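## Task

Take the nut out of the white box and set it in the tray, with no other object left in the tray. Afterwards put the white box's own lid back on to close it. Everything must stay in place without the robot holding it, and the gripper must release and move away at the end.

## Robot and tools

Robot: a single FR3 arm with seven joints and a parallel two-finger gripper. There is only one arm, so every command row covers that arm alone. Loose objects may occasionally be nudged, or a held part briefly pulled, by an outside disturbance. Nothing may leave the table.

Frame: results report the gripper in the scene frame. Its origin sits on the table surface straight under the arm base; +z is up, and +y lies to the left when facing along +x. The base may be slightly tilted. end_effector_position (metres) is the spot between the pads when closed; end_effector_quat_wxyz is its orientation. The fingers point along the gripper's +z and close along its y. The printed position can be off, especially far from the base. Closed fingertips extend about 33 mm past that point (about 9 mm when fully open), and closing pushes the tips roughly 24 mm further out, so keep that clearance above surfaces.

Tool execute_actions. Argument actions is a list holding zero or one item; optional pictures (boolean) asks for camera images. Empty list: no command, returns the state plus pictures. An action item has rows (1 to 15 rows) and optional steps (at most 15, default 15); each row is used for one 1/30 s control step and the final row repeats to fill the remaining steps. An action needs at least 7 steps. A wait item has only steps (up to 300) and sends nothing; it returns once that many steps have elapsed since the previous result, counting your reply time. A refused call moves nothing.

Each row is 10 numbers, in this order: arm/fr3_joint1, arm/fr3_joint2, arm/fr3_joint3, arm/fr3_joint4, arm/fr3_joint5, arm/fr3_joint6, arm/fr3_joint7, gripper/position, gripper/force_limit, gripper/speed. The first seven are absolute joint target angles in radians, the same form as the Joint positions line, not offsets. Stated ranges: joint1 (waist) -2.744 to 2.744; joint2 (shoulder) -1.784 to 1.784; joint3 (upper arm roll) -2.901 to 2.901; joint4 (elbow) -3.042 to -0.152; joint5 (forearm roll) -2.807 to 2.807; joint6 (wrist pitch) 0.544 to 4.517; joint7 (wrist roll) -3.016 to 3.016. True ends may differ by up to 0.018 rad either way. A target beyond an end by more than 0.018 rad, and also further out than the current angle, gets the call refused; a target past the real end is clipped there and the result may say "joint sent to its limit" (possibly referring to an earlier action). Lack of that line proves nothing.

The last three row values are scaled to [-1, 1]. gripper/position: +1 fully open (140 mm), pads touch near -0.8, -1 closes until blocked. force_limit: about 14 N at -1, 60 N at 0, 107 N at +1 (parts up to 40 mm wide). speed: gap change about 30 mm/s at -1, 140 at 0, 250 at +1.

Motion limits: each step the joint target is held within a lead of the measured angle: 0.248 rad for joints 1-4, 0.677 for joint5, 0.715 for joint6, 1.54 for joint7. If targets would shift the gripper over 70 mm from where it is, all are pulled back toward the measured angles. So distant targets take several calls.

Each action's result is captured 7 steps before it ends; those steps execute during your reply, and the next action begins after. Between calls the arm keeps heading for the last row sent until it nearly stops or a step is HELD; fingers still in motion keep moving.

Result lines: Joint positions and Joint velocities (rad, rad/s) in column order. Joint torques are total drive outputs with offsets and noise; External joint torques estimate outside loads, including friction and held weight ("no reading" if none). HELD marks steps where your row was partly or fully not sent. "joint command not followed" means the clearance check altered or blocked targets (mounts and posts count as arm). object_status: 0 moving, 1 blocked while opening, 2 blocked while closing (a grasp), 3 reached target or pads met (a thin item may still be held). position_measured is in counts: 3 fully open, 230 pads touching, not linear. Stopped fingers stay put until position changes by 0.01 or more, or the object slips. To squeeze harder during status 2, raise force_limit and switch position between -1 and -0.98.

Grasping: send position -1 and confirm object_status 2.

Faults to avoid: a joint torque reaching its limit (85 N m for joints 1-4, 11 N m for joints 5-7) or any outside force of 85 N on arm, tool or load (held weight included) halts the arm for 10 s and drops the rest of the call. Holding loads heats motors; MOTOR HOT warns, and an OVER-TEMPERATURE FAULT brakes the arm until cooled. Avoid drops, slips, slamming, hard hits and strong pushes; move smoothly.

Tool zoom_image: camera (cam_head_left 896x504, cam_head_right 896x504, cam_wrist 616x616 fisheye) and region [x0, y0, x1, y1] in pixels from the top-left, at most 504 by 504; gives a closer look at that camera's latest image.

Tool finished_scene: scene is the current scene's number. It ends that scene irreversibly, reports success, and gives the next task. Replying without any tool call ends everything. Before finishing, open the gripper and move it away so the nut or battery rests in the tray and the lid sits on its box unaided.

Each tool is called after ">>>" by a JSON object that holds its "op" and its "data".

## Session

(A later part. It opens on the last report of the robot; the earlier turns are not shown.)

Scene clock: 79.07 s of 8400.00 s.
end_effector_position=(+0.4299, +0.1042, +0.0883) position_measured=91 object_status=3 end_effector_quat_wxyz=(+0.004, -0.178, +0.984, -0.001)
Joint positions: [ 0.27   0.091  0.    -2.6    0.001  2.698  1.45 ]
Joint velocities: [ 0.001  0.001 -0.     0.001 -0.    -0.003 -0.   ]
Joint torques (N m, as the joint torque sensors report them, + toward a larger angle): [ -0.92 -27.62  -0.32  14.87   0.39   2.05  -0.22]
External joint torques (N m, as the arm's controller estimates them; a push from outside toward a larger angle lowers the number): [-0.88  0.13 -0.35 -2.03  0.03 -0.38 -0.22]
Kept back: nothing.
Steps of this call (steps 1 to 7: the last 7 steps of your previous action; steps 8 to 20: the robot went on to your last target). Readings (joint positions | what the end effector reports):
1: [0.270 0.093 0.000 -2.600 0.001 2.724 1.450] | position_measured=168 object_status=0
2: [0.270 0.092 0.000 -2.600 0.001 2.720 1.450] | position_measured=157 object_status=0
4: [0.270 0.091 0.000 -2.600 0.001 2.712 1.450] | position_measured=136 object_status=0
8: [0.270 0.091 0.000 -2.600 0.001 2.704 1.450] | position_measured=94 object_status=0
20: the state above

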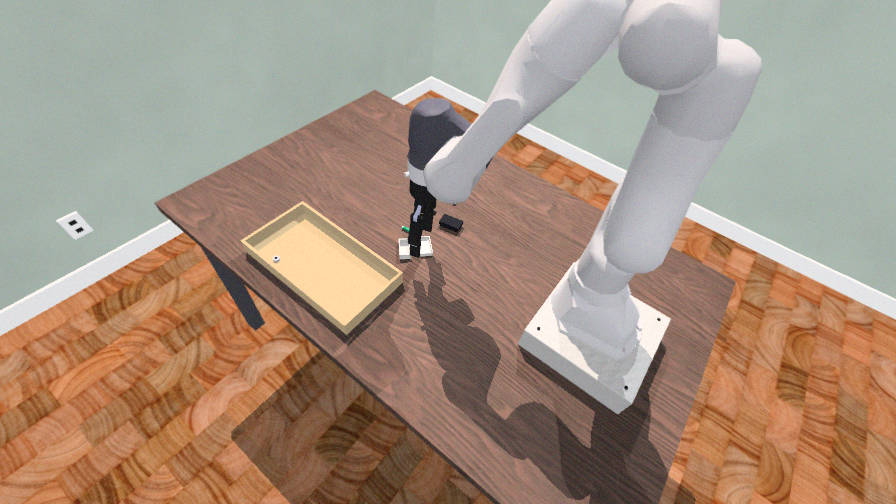

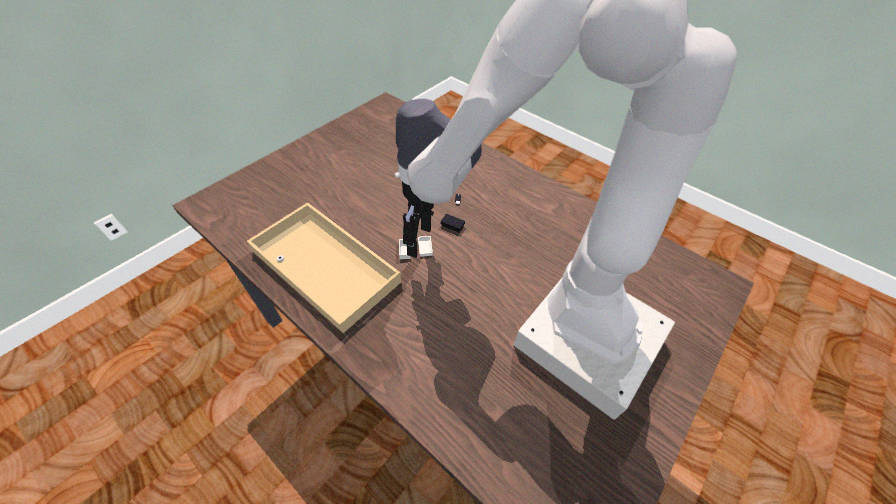

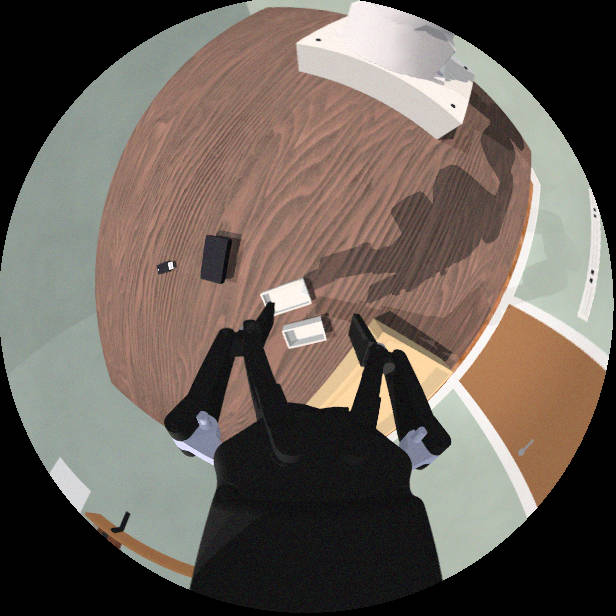

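>>> {"op": "execute_actions", "data": {"actions": [{"rows":[[0.191,0.10,0,-2.598,0,2.70,-2.075,0.3,-0.4,0.5]],"steps":15}]}}

>>> {"op": "execute_actions", "data": {"actions": [{"steps":60}], "pictures": true}}

Scene clock: 82.40 s of 8400.00 s.
end_effector_position=(+0.4348, +0.0694, +0.0854) position_measured=91 object_status=3 end_effector_quat_wxyz=(+0.001, +0.683, -0.731, +0.002)
Joint positions: [ 0.194  0.098 -0.002 -2.6    0.     2.698  0.226]
Joint velocities: [-0.016  0.001  0.002  0.001 -0.    -0.    -4.58 ]
Joint torques (N m, as the joint torque sensors report them, + toward a larger angle): [  0.82 -27.2    1.86  17.05   0.49   2.87  -1.09]
External joint torques (N m, as the arm's controller estimates them; a push from outside toward a larger angle lowers the number): [ 0.08  0.9   0.75  0.12  0.25  0.37 -1.13]
Steps of this call (steps 1 to 15: the robot went on to your last target; steps 16 to 90: nothing new was sent; then 0.07 s passed at rest; steps 91 to 98: the first 8 steps of this action). Readings (joint positions | what the end effector reports):
91: [0.258 0.092 0.006 -2.600 0.000 2.698 1.323] | position_measured=91 object_status=3
92: [0.240 0.094 0.007 -2.600 0.000 2.698 1.166] | position_measured=91 object_status=3
94: [0.211 0.097 0.001 -2.600 0.000 2.698 0.853] | position_measured=91 object_status=3
98: the state above

Scene clock: 84.40 s of 8400.00 s.
end_effector_position=(+0.4347, +0.0699, +0.0854) position_measured=91 object_status=3 end_effector_quat_wxyz=(+0.002, +0.947, +0.322, +0.000)
Joint positions: [ 0.193  0.098 -0.001 -2.6    0.     2.698 -2.068]
Joint velocities: [ 0.001  0.001  0.001 -0.    -0.001 -0.    -0.013]
Joint torques (N m, as the joint torque sensors report them, + toward a larger angle): [ -0.91 -26.94   0.63  16.75   0.52   2.9   -0.19]
External joint torques (N m, as the arm's controller estimates them; a push from outside toward a larger angle lowers the number): [-0.82  1.01  0.62 -0.12  0.13  0.41 -0.19]
Kept back: nothing.
Steps of this call (steps 1 to 7: the last 7 steps of your previous action; steps 8 to 60: the robot went on to your last target). Readings (joint positions | what the end effector reports):
1: [0.193 0.098 -0.002 -2.600 0.000 2.698 0.070] | position_measured=91 object_status=3
2: [0.193 0.098 -0.002 -2.600 0.000 2.698 -0.087] | position_measured=91 object_status=3
4: [0.193 0.098 -0.002 -2.600 0.000 2.698 -0.400] | position_measured=91 object_status=3
8: [0.193 0.098 -0.001 -2.600 0.000 2.698 -0.979] | position_measured=91 object_status=3
60: the state above

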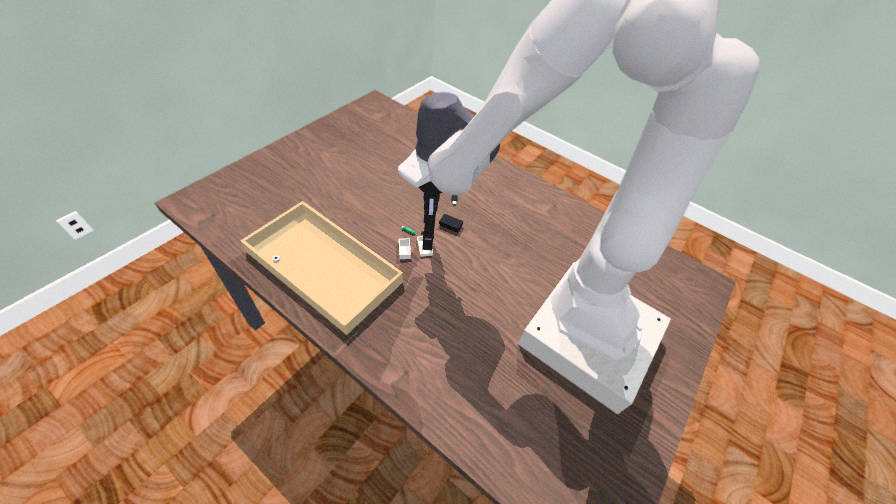

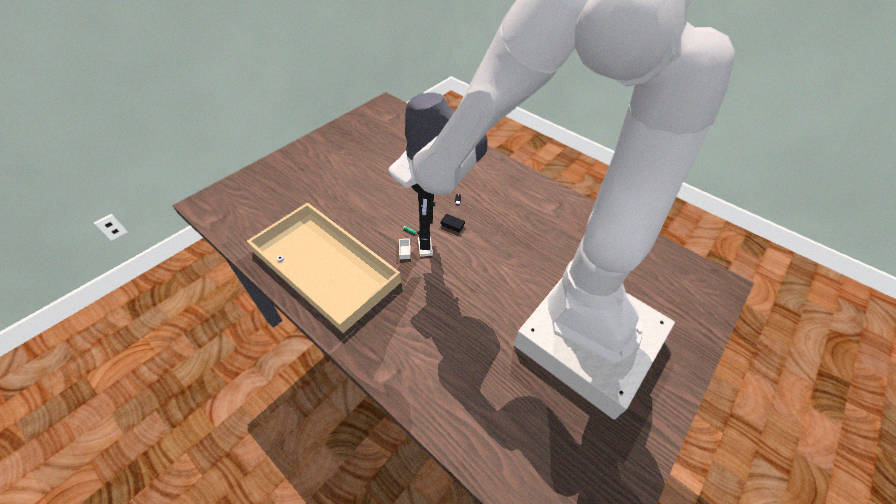

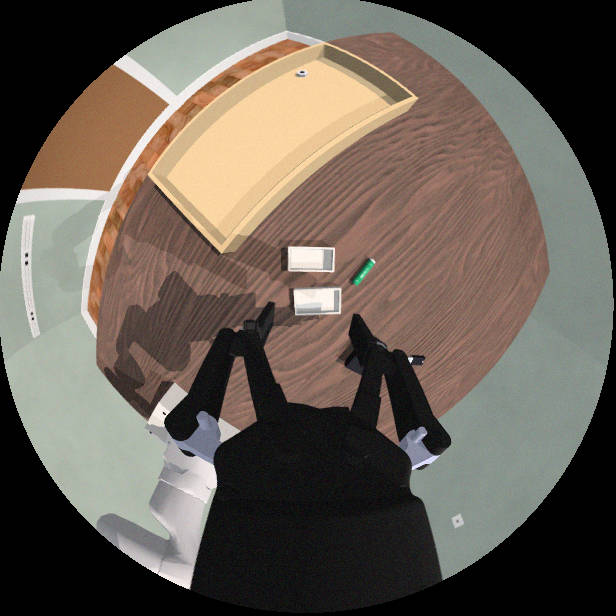

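>>> {"op": "execute_actions", "data": {"actions": [{"rows":[[0.185,0.19,0,-2.59,0,2.79,-2.075,0.3,-0.4,0.3]],"steps":15}]}}

>>> {"op": "execute_actions", "data": {"actions": [{"rows":[[0.185,0.232,0,-2.581,0,2.822,-2.075,0.3,-0.4,0.3]],"steps":15}]}}

>>> {"op": "execute_actions", "data": {"actions": [{"steps":15}], "pictures": true}}

Scene clock: 85.03 s of 8400.00 s.
end_effector_position=(+0.4318, +0.0671, +0.0543) position_measured=91 object_status=3 end_effector_quat_wxyz=(+0.000, +0.947, +0.322, -0.006)
Joint positions: [ 0.188  0.189 -0.    -2.592  0.     2.767 -2.071]
Joint velocities: [-0.002  0.019 -0.     0.     0.001  0.119 -0.002]
Joint torques (N m, as the joint torque sensors report them, + toward a larger angle): [ -0.5  -28.68   0.39  15.41   0.45   3.    -0.14]
External joint torques (N m, as the arm's controller estimates them; a push from outside toward a larger angle lowers the number): [-0.43  2.06  0.24 -0.86  0.13  0.43 -0.14]
Steps of this call (steps 1 to 11: the robot went on to your last target; steps 12 to 19: the first 8 steps of this action). Readings (joint positions | what the end effector reports):
12: [0.193 0.111 -0.001 -2.595 0.000 2.712 -2.071] | position_measured=91 object_status=3
13: [0.191 0.134 -0.000 -2.590 0.000 2.727 -2.071] | position_measured=91 object_status=3
15: [0.189 0.169 -0.000 -2.591 0.000 2.746 -2.071] | position_measured=91 object_status=3
19: the state above

Scene clock: 85.53 s of 8400.00 s.
end_effector_position=(+0.4358, +0.0676, +0.0420) position_measured=91 object_status=3 end_effector_quat_wxyz=(+0.001, +0.947, +0.322, -0.001)
Joint positions: [ 0.188  0.23  -0.    -2.584  0.     2.811 -2.072]
Joint velocities: [ 0.     0.012  0.     0.005 -0.     0.047  0.   ]
Joint torques (N m, as the joint torque sensors report them, + toward a larger angle): [ -0.84 -30.45   0.22  14.87   0.41   3.12  -0.26]
External joint torques (N m, as the arm's controller estimates them; a push from outside toward a larger angle lowers the number): [-0.78  0.5   0.05 -0.36  0.11  0.56 -0.26]
Steps of this call (steps 1 to 7: the last 7 steps of your previous action; steps 8 to 15: the first 8 steps of this action). Readings (joint positions | what the end effector reports):
8: [0.188 0.195 -0.000 -2.589 0.000 2.789 -2.072] | position_measured=91 object_status=3
9: [0.188 0.205 -0.000 -2.585 0.000 2.795 -2.072] | position_measured=91 object_status=3
11: [0.188 0.221 -0.000 -2.584 0.000 2.803 -2.072] | position_measured=91 object_status=3
15: the state above

Scene clock: 86.03 s of 8400.00 s.
end_effector_position=(+0.4389, +0.0681, +0.0429) position_measured=91 object_status=3 end_effector_quat_wxyz=(+0.002, +0.947, +0.322, +0.003)
Joint positions: [ 0.188  0.231 -0.    -2.583  0.     2.819 -2.072]
Joint velocities: [ 0.    -0.     0.001 -0.001  0.001  0.001 -0.   ]
Joint torques (N m, as the joint torque sensors report them, + toward a larger angle): [ -0.1  -29.13   0.09  14.81   0.41   2.91  -0.16]
External joint torques (N m, as the arm's controller estimates them; a push from outside toward a larger angle lowers the number): [-0.06  1.19 -0.11 -0.06  0.12  0.4  -0.16]
Kept back: nothing.
Steps of this call (steps 1 to 7: the last 7 steps of your previous action; steps 8 to 15: the robot went on to your last target). Readings (joint positions | what the end effector reports):
1: [0.188 0.231 -0.000 -2.584 0.000 2.813 -2.072] | position_measured=91 object_status=3
2: [0.188 0.231 -0.000 -2.584 0.000 2.814 -2.072] | position_measured=91 object_status=3
4: [0.188 0.231 -0.000 -2.583 0.000 2.816 -2.072] | position_measured=91 object_status=3
8: [0.188 0.231 -0.000 -2.583 0.000 2.818 -2.072] | position_measured=91 object_status=3
15: the state above
The arm was judged still, so your last target was given up. Only a new action makes it travel on or press farther. Fingers that are still opening or closing keep moving.

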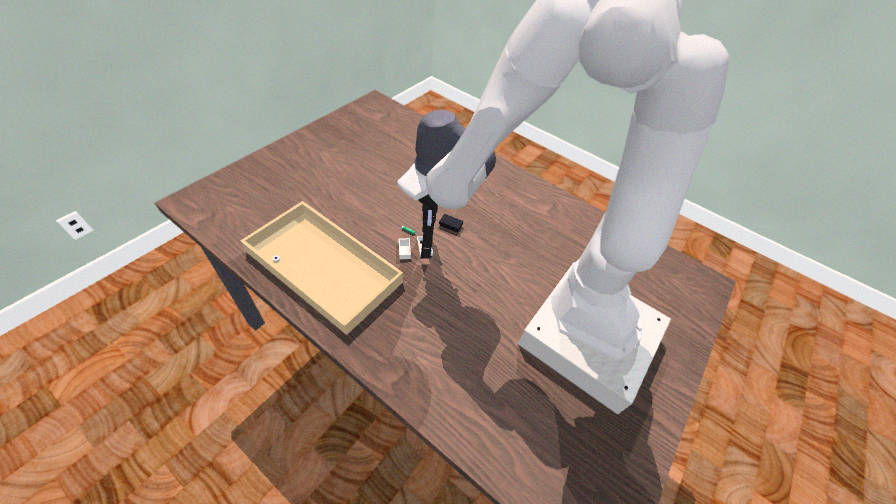

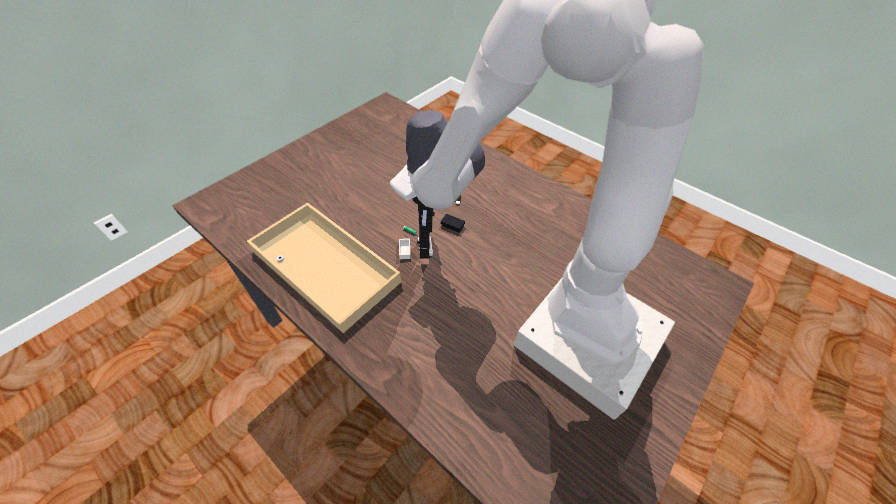

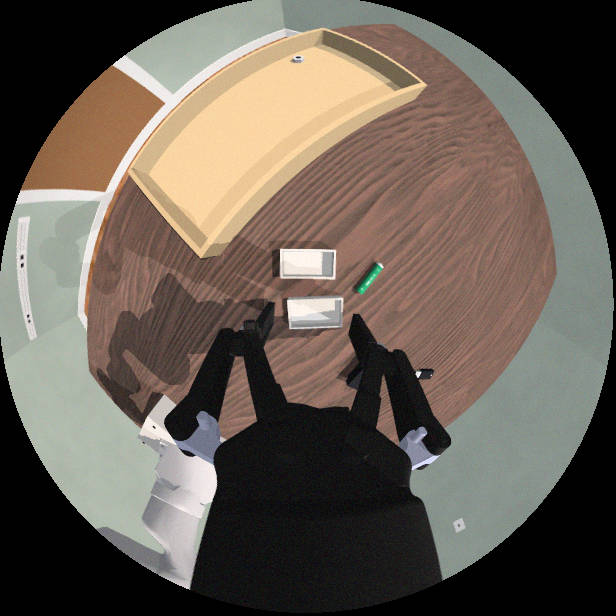

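>>> {"op": "execute_actions", "data": {"actions": [{"rows":[[0.185,0.246,0,-2.585,0,2.832,-2.075,0.3,-0.4,0.3],[0.185,0.246,0,-2.585,0,2.832,-2.075,0.3,-0.4,0.3],[0.185,0.246,0,-2.585,0,2.832,-2.075,0.3,-0.4,0.3],[0.185,0.246,0,-2.585,0,2.832,-2.075,0.3,-0.4,0.3],[0.185,0.246,0,-2.585,0,2.832,-2.075,-1,-0.2,0.3]],"steps":15}]}}

>>> {"op": "execute_actions", "data": {"actions": [{"steps":15}]}}

Scene clock: 86.57 s of 8400.00 s.
end_effector_position=(+0.4364, +0.0676, +0.0375) position_measured=116 object_status=0 end_effector_quat_wxyz=(+0.002, +0.947, +0.322, +0.000)
Joint positions: [ 0.187  0.244 -0.    -2.584  0.     2.828 -2.072]
Joint velocities: [-0.014 -0.029 -0.006  0.008 -0.     0.077  0.001]
Joint torques (N m, as the joint torque sensors report them, + toward a larger angle): [ -0.94 -27.29  -0.28  11.97   0.41   1.4   -0.17]
External joint torques (N m, as the arm's controller estimates them; a push from outside toward a larger angle lowers the number): [-0.49  4.46  0.06 -4.18  0.04 -0.47 -0.17]
Steps of this call (steps 1 to 8: nothing new was sent; steps 9 to 16: the first 8 steps of this action). Readings (joint positions | what the end effector reports):
9: [0.188 0.232 -0.000 -2.583 0.000 2.821 -2.072] | position_measured=91 object_status=3
10: [0.188 0.236 -0.000 -2.583 0.000 2.823 -2.072] | position_measured=91 object_status=3
12: [0.188 0.241 -0.000 -2.583 0.000 2.825 -2.072] | position_measured=91 object_status=3
16: the state above

Scene clock: 87.07 s of 8400.00 s.
end_effector_position=(+0.4383, +0.0683, +0.0381) position_measured=226 object_status=0 end_effector_quat_wxyz=(+0.002, +0.947, +0.322, +0.003)
Joint positions: [ 0.187  0.244  0.001 -2.583  0.     2.833 -2.072]
Joint velocities: [-0.    -0.    -0.001  0.001 -0.001  0.    -0.001]
Joint torques (N m, as the joint torque sensors report them, + toward a larger angle): [ -0.47 -28.91  -0.09  12.04   0.41   2.44  -0.21]
External joint torques (N m, as the arm's controller estimates them; a push from outside toward a larger angle lowers the number): [-0.43  1.64 -0.31 -2.67  0.13 -0.08 -0.21]
Kept back: nothing.
Steps of this call (steps 1 to 7: the last 7 steps of your previous action; steps 8 to 15: the robot went on to your last target). Readings (joint positions | what the end effector reports):
1: [0.187 0.243 -0.001 -2.583 0.000 2.830 -2.072] | position_measured=126 object_status=0
2: [0.187 0.242 -0.000 -2.583 0.000 2.831 -2.072] | position_measured=135 object_status=0
4: [0.187 0.239 0.001 -2.582 0.000 2.833 -2.072] | position_measured=154 object_status=0
8: [0.187 0.243 0.001 -2.583 0.000 2.833 -2.072] | position_measured=191 object_status=0
15: the state above
The arm was judged still, so your last target was given up. Only a new action makes it travel on or press farther. Fingers that are still opening or closing keep moving.

>>> {"op": "execute_actions", "data": {"actions": [{"rows":[[0.185,0.19,0,-2.585,0,2.785,-2.075,-1,-0.2,0.3],[0.185,0.15,0,-2.585,0,2.745,-2.075,-1,-0.2,0.3],[0.185,0.11,0,-2.59,0,2.705,-2.075,0.3,-0.2,0.5]],"steps":15}]}}

>>> {"op": "execute_actions", "data": {"actions": [{"steps":15}], "pictures": true}}

>>> {"op": "zoom_image", "data": {"camera": "cam_head_left", "region": [365,195,465,295]}}

Scene clock: 87.70 s of 8400.00 s.
end_effector_position=(+0.4525, +0.0706, +0.0875) position_measured=177 object_status=0 end_effector_quat_wxyz=(+0.005, +0.946, +0.322, +0.021)
Joint positions: [ 0.187  0.113  0.001 -2.586  0.     2.742 -2.072]
Joint velocities: [-0.    -0.09  -0.002 -0.001 -0.    -0.193  0.   ]
Joint torques (N m, as the joint torque sensors report them, + toward a larger angle): [ -0.11 -25.49  -0.25  13.55   0.53   1.82  -0.26]
External joint torques (N m, as the arm's controller estimates them; a push from outside toward a larger angle lowers the number): [ 0.03 -0.77 -0.23 -0.9   0.14 -0.43 -0.27]
Steps of this call (steps 1 to 11: nothing new was sent; steps 12 to 19: the first 8 steps of this action). Readings (joint positions | what the end effector reports):
12: [0.187 0.237 0.001 -2.585 0.000 2.826 -2.072] | position_measured=226 object_status=2
13: [0.187 0.219 0.001 -2.588 0.000 2.811 -2.072] | position_measured=226 object_status=2
15: [0.187 0.163 0.001 -2.590 0.000 2.777 -2.072] | position_measured=226 object_status=0
19: the state above

Scene clock: 88.20 s of 8400.00 s.
end_effector_position=(+0.4419, +0.0690, +0.0848) position_measured=91 object_status=3 end_effector_quat_wxyz=(+0.002, +0.947, +0.322, +0.005)
Joint positions: [ 0.187  0.111  0.001 -2.588  0.     2.709 -2.072]
Joint velocities: [ 0.001  0.    -0.001 -0.     0.    -0.01  -0.   ]
Joint torques (N m, as the joint torque sensors report them, + toward a larger angle): [ -0.49 -28.76  -0.84  14.31   0.47   2.3   -0.14]
External joint torques (N m, as the arm's controller estimates them; a push from outside toward a larger angle lowers the number): [-0.4  -0.28 -0.87 -2.67  0.08 -0.24 -0.14]
Kept back: nothing.
Steps of this call (steps 1 to 7: the last 7 steps of your previous action; steps 8 to 15: the robot went on to your last target). Readings (joint positions | what the end effector reports):
1: [0.187 0.111 0.001 -2.586 0.000 2.736 -2.072] | position_measured=166 object_status=0
2: [0.187 0.111 0.001 -2.587 0.000 2.731 -2.072] | position_measured=156 object_status=0
4: [0.187 0.111 0.001 -2.587 0.000 2.723 -2.072] | position_measured=135 object_status=0
8: [0.187 0.111 0.001 -2.588 0.000 2.715 -2.072] | position_measured=93 object_status=0
15: the state above

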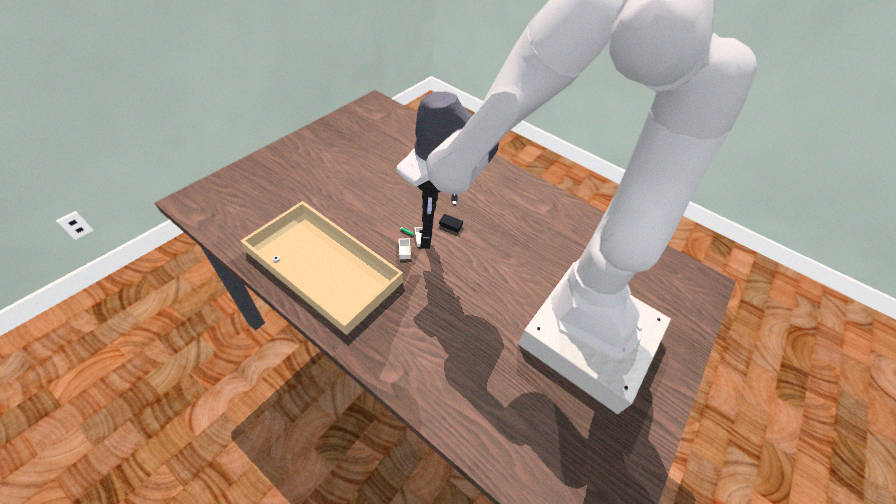

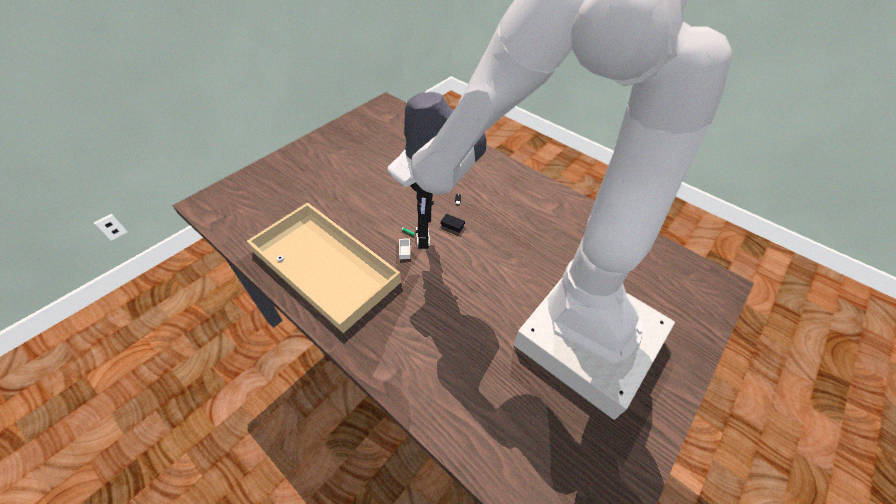

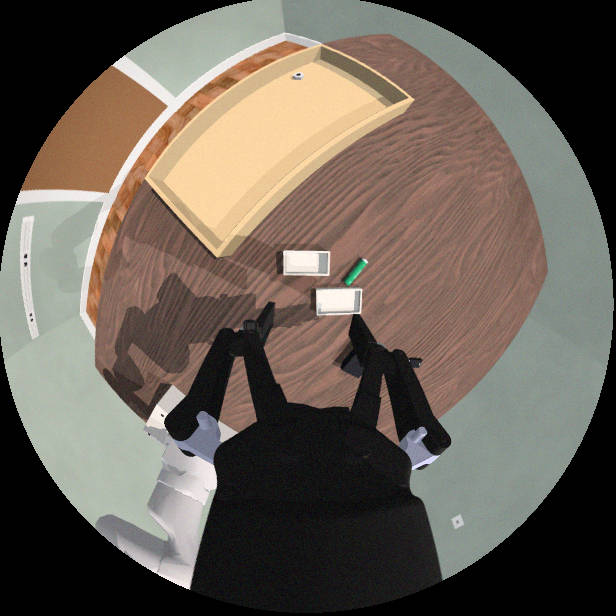

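Region (365, 195, 465, 295) of cam_head_left's 896x504 image, scaled by 5.040, with more detail than that image has.

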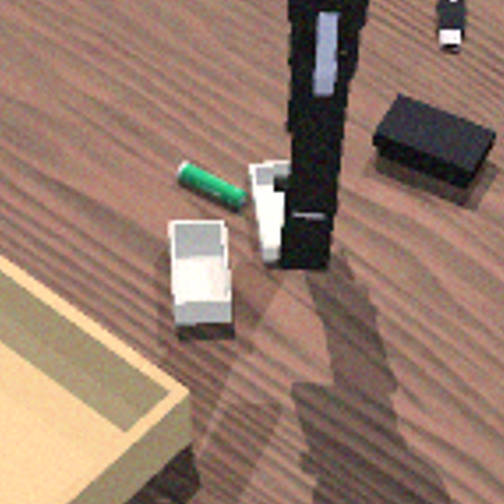

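>>> {"op": "execute_actions", "data": {"actions": [{"rows":[[0.130,0.19,0,-2.515,0,2.708,-2.130,0.1,-0.2,0],[0.130,0.19,0,-2.515,0,2.708,-2.130,0.1,-0.2,0],[0.130,0.19,0,-2.515,0,2.708,-2.130,0.1,-0.2,0],[0.130,0.19,0,-2.515,0,2.708,-2.130,0.1,-0.2,0],[0.130,0.19,0,-2.515,0,2.708,-2.130,0.1,-0.2,0],[0.130,0.19,0,-2.515,0,2.708,-2.130,0.1,-0.2,0],[0.130,0.25,0,-2.51,0,2.775,-2.130,0.1,-0.2,0]],"steps":15}]}}

>>> {"op": "execute_actions", "data": {"actions": [{"steps":20}], "pictures": true}}

>>> {"op": "zoom_image", "data": {"camera": "cam_wrist", "region": [245,245,385,385]}}

Scene clock: 89.63 s of 8400.00 s.
end_effector_position=(+0.4651, +0.0455, +0.0654) position_measured=117 object_status=0 end_effector_quat_wxyz=(+0.002, +0.951, +0.310, +0.003)
Joint positions: [ 0.132  0.21  -0.002 -2.514 -0.001  2.729 -2.103]
Joint velocities: [-0.012  0.479  0.     0.077  0.     0.288 -0.076]
Joint torques (N m, as the joint torque sensors report them, + toward a larger angle): [ -0.39 -30.15   0.65  14.47   0.6    2.43  -0.18]
External joint torques (N m, as the arm's controller estimates them; a push from outside toward a larger angle lowers the number): [-1.07  1.55 -0.49  1.04  0.4   0.5  -0.17]
Steps of this call (steps 1 to 15: the robot went on to your last target; steps 16 to 35: nothing new was sent; steps 36 to 43: the first 8 steps of this action). Readings (joint positions | what the end effector reports):
36: [0.178 0.124 0.005 -2.574 -0.001 2.706 -2.077] | position_measured=91 object_status=0
37: [0.166 0.145 0.006 -2.552 -0.001 2.707 -2.082] | position_measured=96 object_status=0
39: [0.145 0.172 0.001 -2.531 -0.001 2.707 -2.091] | position_measured=112 object_status=0
43: the state above

Scene clock: 90.30 s of 8400.00 s.
end_effector_position=(+0.4663, +0.0457, +0.0517) position_measured=117 object_status=3 end_effector_quat_wxyz=(+0.003, +0.947, +0.320, +0.006)
Joint positions: [ 0.132  0.249 -0.001 -2.512 -0.001  2.772 -2.124]
Joint velocities: [-0.    -0.     0.001  0.    -0.001  0.006 -0.01 ]
Joint torques (N m, as the joint torque sensors report them, + toward a larger angle): [ -0.47 -30.69   0.82  16.28   0.58   2.97  -0.14]
External joint torques (N m, as the arm's controller estimates them; a push from outside toward a larger angle lowers the number): [-0.36  1.17  0.68  0.41  0.24  0.44 -0.14]
Kept back: nothing.
Steps of this call (steps 1 to 7: the last 7 steps of your previous action; steps 8 to 20: the robot went on to your last target). Readings (joint positions | what the end effector reports):
1: [0.132 0.224 -0.002 -2.513 -0.001 2.737 -2.106] | position_measured=117 object_status=0
2: [0.132 0.235 -0.002 -2.513 -0.001 2.742 -2.108] | position_measured=117 object_status=0
4: [0.132 0.246 -0.001 -2.513 -0.001 2.751 -2.112] | position_measured=117 object_status=0
8: [0.132 0.249 -0.001 -2.513 -0.001 2.763 -2.117] | position_measured=117 object_status=3
20: the state above

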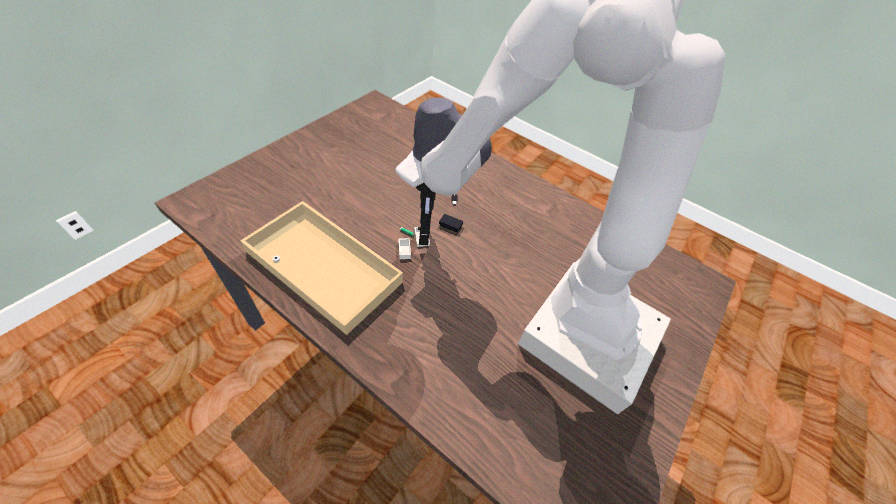

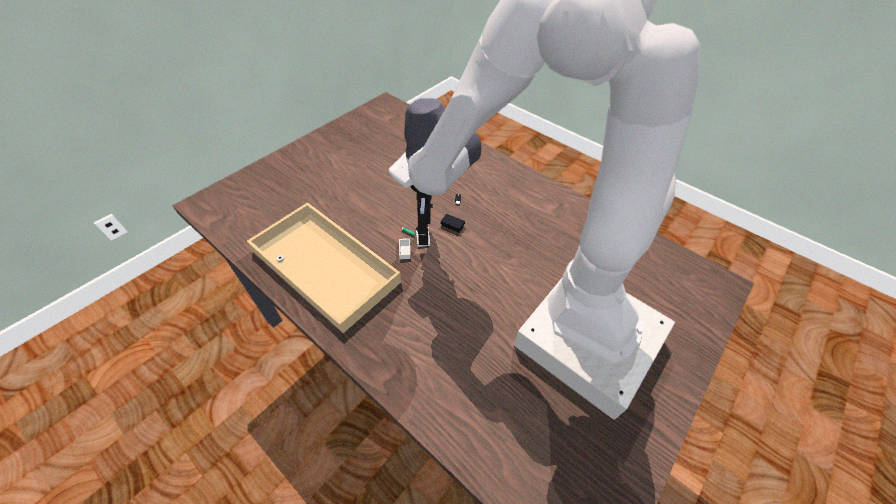

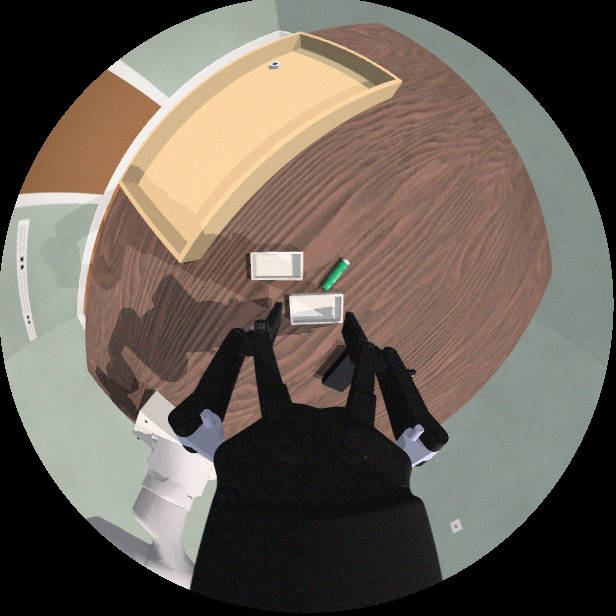

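Region (245, 245, 385, 385) of cam_wrist's 616x616 image, scaled by 3.600, with more detail than that image has.

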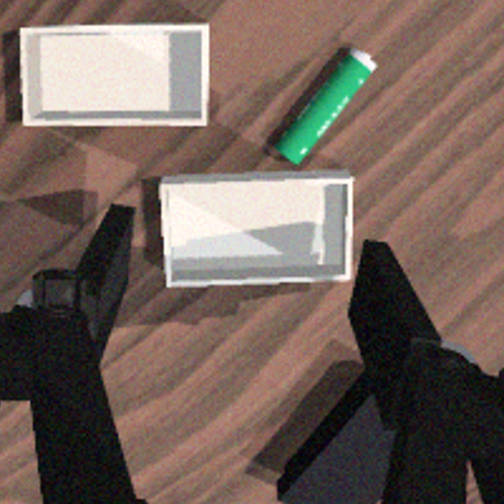

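>>> {"op": "execute_actions", "data": {"actions": [{"rows":[[0.125,0.26,0,-2.504,0,2.785,-2.165,0.1,-0.2,0],[0.125,0.27,0,-2.502,0,2.795,-2.165,0.1,-0.2,0],[0.125,0.28,0,-2.50,0,2.805,-2.165,0.1,-0.2,0],[0.125,0.29,0,-2.498,0,2.81,-2.165,0.1,-0.2,0],[0.125,0.30,0,-2.496,0,2.81,-2.165,0.1,-0.2,0],[0.125,0.309,0,-2.494,0,2.81,-2.165,0.1,-0.2,0]],"steps":15}]}}

>>> {"op": "execute_actions", "data": {"actions": [{"steps":12}], "pictures": true}}

Scene clock: 92.63 s of 8400.00 s.
end_effector_position=(+0.4662, +0.0437, +0.0350) position_measured=117 object_status=3 end_effector_quat_wxyz=(+0.002, +0.944, +0.329, +0.001)
Joint positions: [ 0.127  0.299 -0.001 -2.498 -0.001  2.799 -2.147]
Joint velocities: [-0.023  0.099 -0.002  0.037  0.002  0.072 -0.049]
Joint torques (N m, as the joint torque sensors report them, + toward a larger angle): [ -0.02 -31.92   0.75  15.04   0.63   2.33  -0.34]
External joint torques (N m, as the arm's controller estimates them; a push from outside toward a larger angle lowers the number): [ 0.06  5.83  1.05 -2.99  0.24 -1.08 -0.35]
Steps of this call (steps 1 to 15: the robot went on to your last target; steps 16 to 62: nothing new was sent; steps 63 to 70: the first 8 steps of this action). Readings (joint positions | what the end effector reports):
63: [0.132 0.250 -0.001 -2.511 -0.001 2.774 -2.130] | position_measured=117 object_status=3
64: [0.131 0.254 -0.001 -2.508 -0.001 2.777 -2.133] | position_measured=117 object_status=3
66: [0.129 0.268 -0.001 -2.503 -0.001 2.787 -2.139] | position_measured=117 object_status=3
70: the state above

Scene clock: 93.03 s of 8400.00 s.
end_effector_position=(+0.4665, +0.0435, +0.0322) position_measured=117 object_status=3 end_effector_quat_wxyz=(+0.002, +0.943, +0.334, +0.002)
Joint positions: [ 0.127  0.307 -0.001 -2.496 -0.001  2.807 -2.158]
Joint velocities: [ 0.    -0.    -0.     0.     0.002  0.005 -0.014]
Joint torques (N m, as the joint torque sensors report them, + toward a larger angle): [ -0.19 -32.09   0.29  15.69   0.65   3.12  -0.23]
External joint torques (N m, as the arm's controller estimates them; a push from outside toward a larger angle lowers the number): [-0.08  0.75  0.08  0.61  0.34  0.62 -0.23]
Kept back: nothing.
Steps of this call (steps 1 to 7: the last 7 steps of your previous action; steps 8 to 12: the robot went on to your last target). Readings (joint positions | what the end effector reports):
1: [0.127 0.302 -0.001 -2.497 -0.001 2.801 -2.148] | position_measured=117 object_status=3
2: [0.127 0.304 -0.001 -2.497 -0.001 2.802 -2.150] | position_measured=117 object_status=3
4: [0.127 0.307 -0.001 -2.497 -0.001 2.804 -2.152] | position_measured=117 object_status=3
8: [0.127 0.307 -0.001 -2.496 -0.001 2.806 -2.155] | position_measured=117 object_status=3
12: the state above

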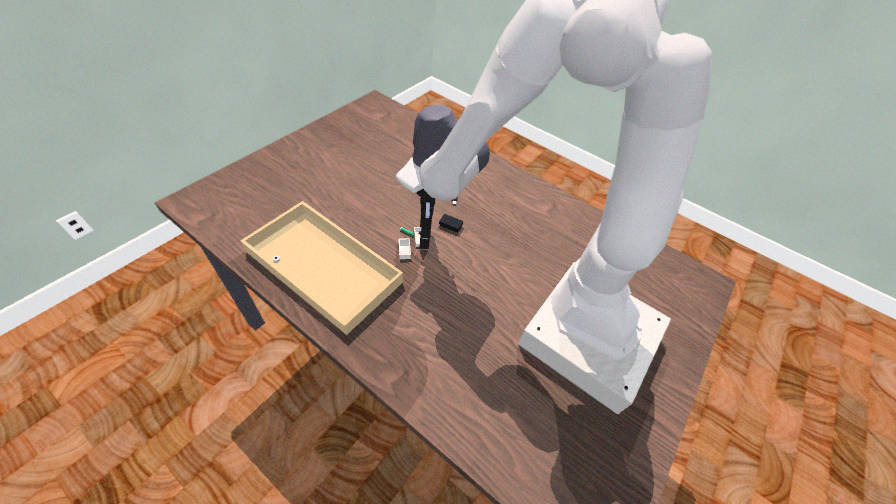

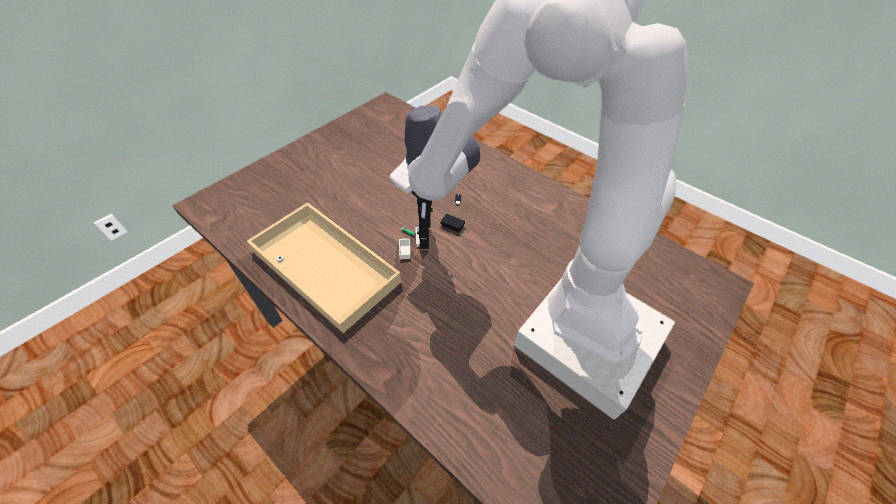

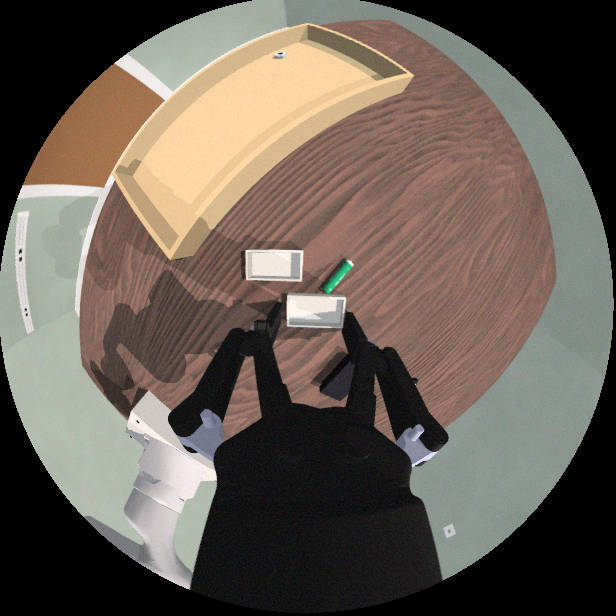

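>>> {"op": "execute_actions", "data": {"actions": [{"rows":[[0.125,0.309,0,-2.494,0,2.81,-2.165,-1,-0.2,-0.5]],"steps":15}]}}

>>> {"op": "execute_actions", "data": {"actions": [{"steps":12}]}}

Scene clock: 93.63 s of 8400.00 s.
end_effector_position=(+0.4676, +0.0437, +0.0328) position_measured=135 object_status=0 end_effector_quat_wxyz=(+0.002, +0.942, +0.336, +0.003)
Joint positions: [ 0.127  0.307 -0.001 -2.495 -0.001  2.808 -2.161]
Joint velocities: [-0.    -0.    -0.    -0.001 -0.    -0.001 -0.004]
Joint torques (N m, as the joint torque sensors report them, + toward a larger angle): [ -0.58 -31.37   0.2   15.2    0.53   2.81  -0.17]
External joint torques (N m, as the arm's controller estimates them; a push from outside toward a larger angle lowers the number): [-0.48  1.75 -0.01 -0.01  0.23  0.25 -0.17]
Steps of this call (steps 1 to 10: the robot went on to your last target; steps 11 to 18: the first 8 steps of this action). Readings (joint positions | what the end effector reports):
11: [0.127 0.308 -0.001 -2.496 -0.001 2.807 -2.161] | position_measured=117 object_status=0
12: [0.127 0.308 -0.001 -2.496 -0.001 2.807 -2.161] | position_measured=120 object_status=0
14: [0.127 0.307 -0.001 -2.496 -0.001 2.808 -2.161] | position_measured=129 object_status=0
18: the state above

Scene clock: 94.03 s of 8400.00 s.
end_effector_position=(+0.4676, +0.0437, +0.0328) position_measured=135 object_status=2 end_effector_quat_wxyz=(+0.002, +0.942, +0.336, +0.003)
Joint positions: [ 0.127  0.307 -0.001 -2.495 -0.001  2.808 -2.162]
Joint velocities: [ 0.     0.     0.001 -0.001 -0.    -0.     0.001]
Joint torques (N m, as the joint torque sensors report them, + toward a larger angle): [ -0.45 -31.42   0.58  14.09   0.55   2.9   -0.18]
External joint torques (N m, as the arm's controller estimates them; a push from outside toward a larger angle lowers the number): [-0.44  1.47  0.27 -0.97  0.25  0.4  -0.18]
Kept back: nothing.
Steps of this call (steps 1 to 7: the last 7 steps of your previous action; steps 8 to 12: the robot went on to your last target). Readings (joint positions | what the end effector reports):
1: [0.127 0.307 -0.001 -2.495 -0.001 2.808 -2.161] | position_measured=135 object_status=0
2: [0.127 0.307 -0.001 -2.495 -0.001 2.808 -2.161] | position_measured=135 object_status=0
4: [0.127 0.307 -0.001 -2.495 -0.001 2.808 -2.161] | position_measured=135 object_status=0
8: [0.127 0.307 -0.001 -2.495 -0.001 2.808 -2.161] | position_measured=135 object_status=2
12: the state above


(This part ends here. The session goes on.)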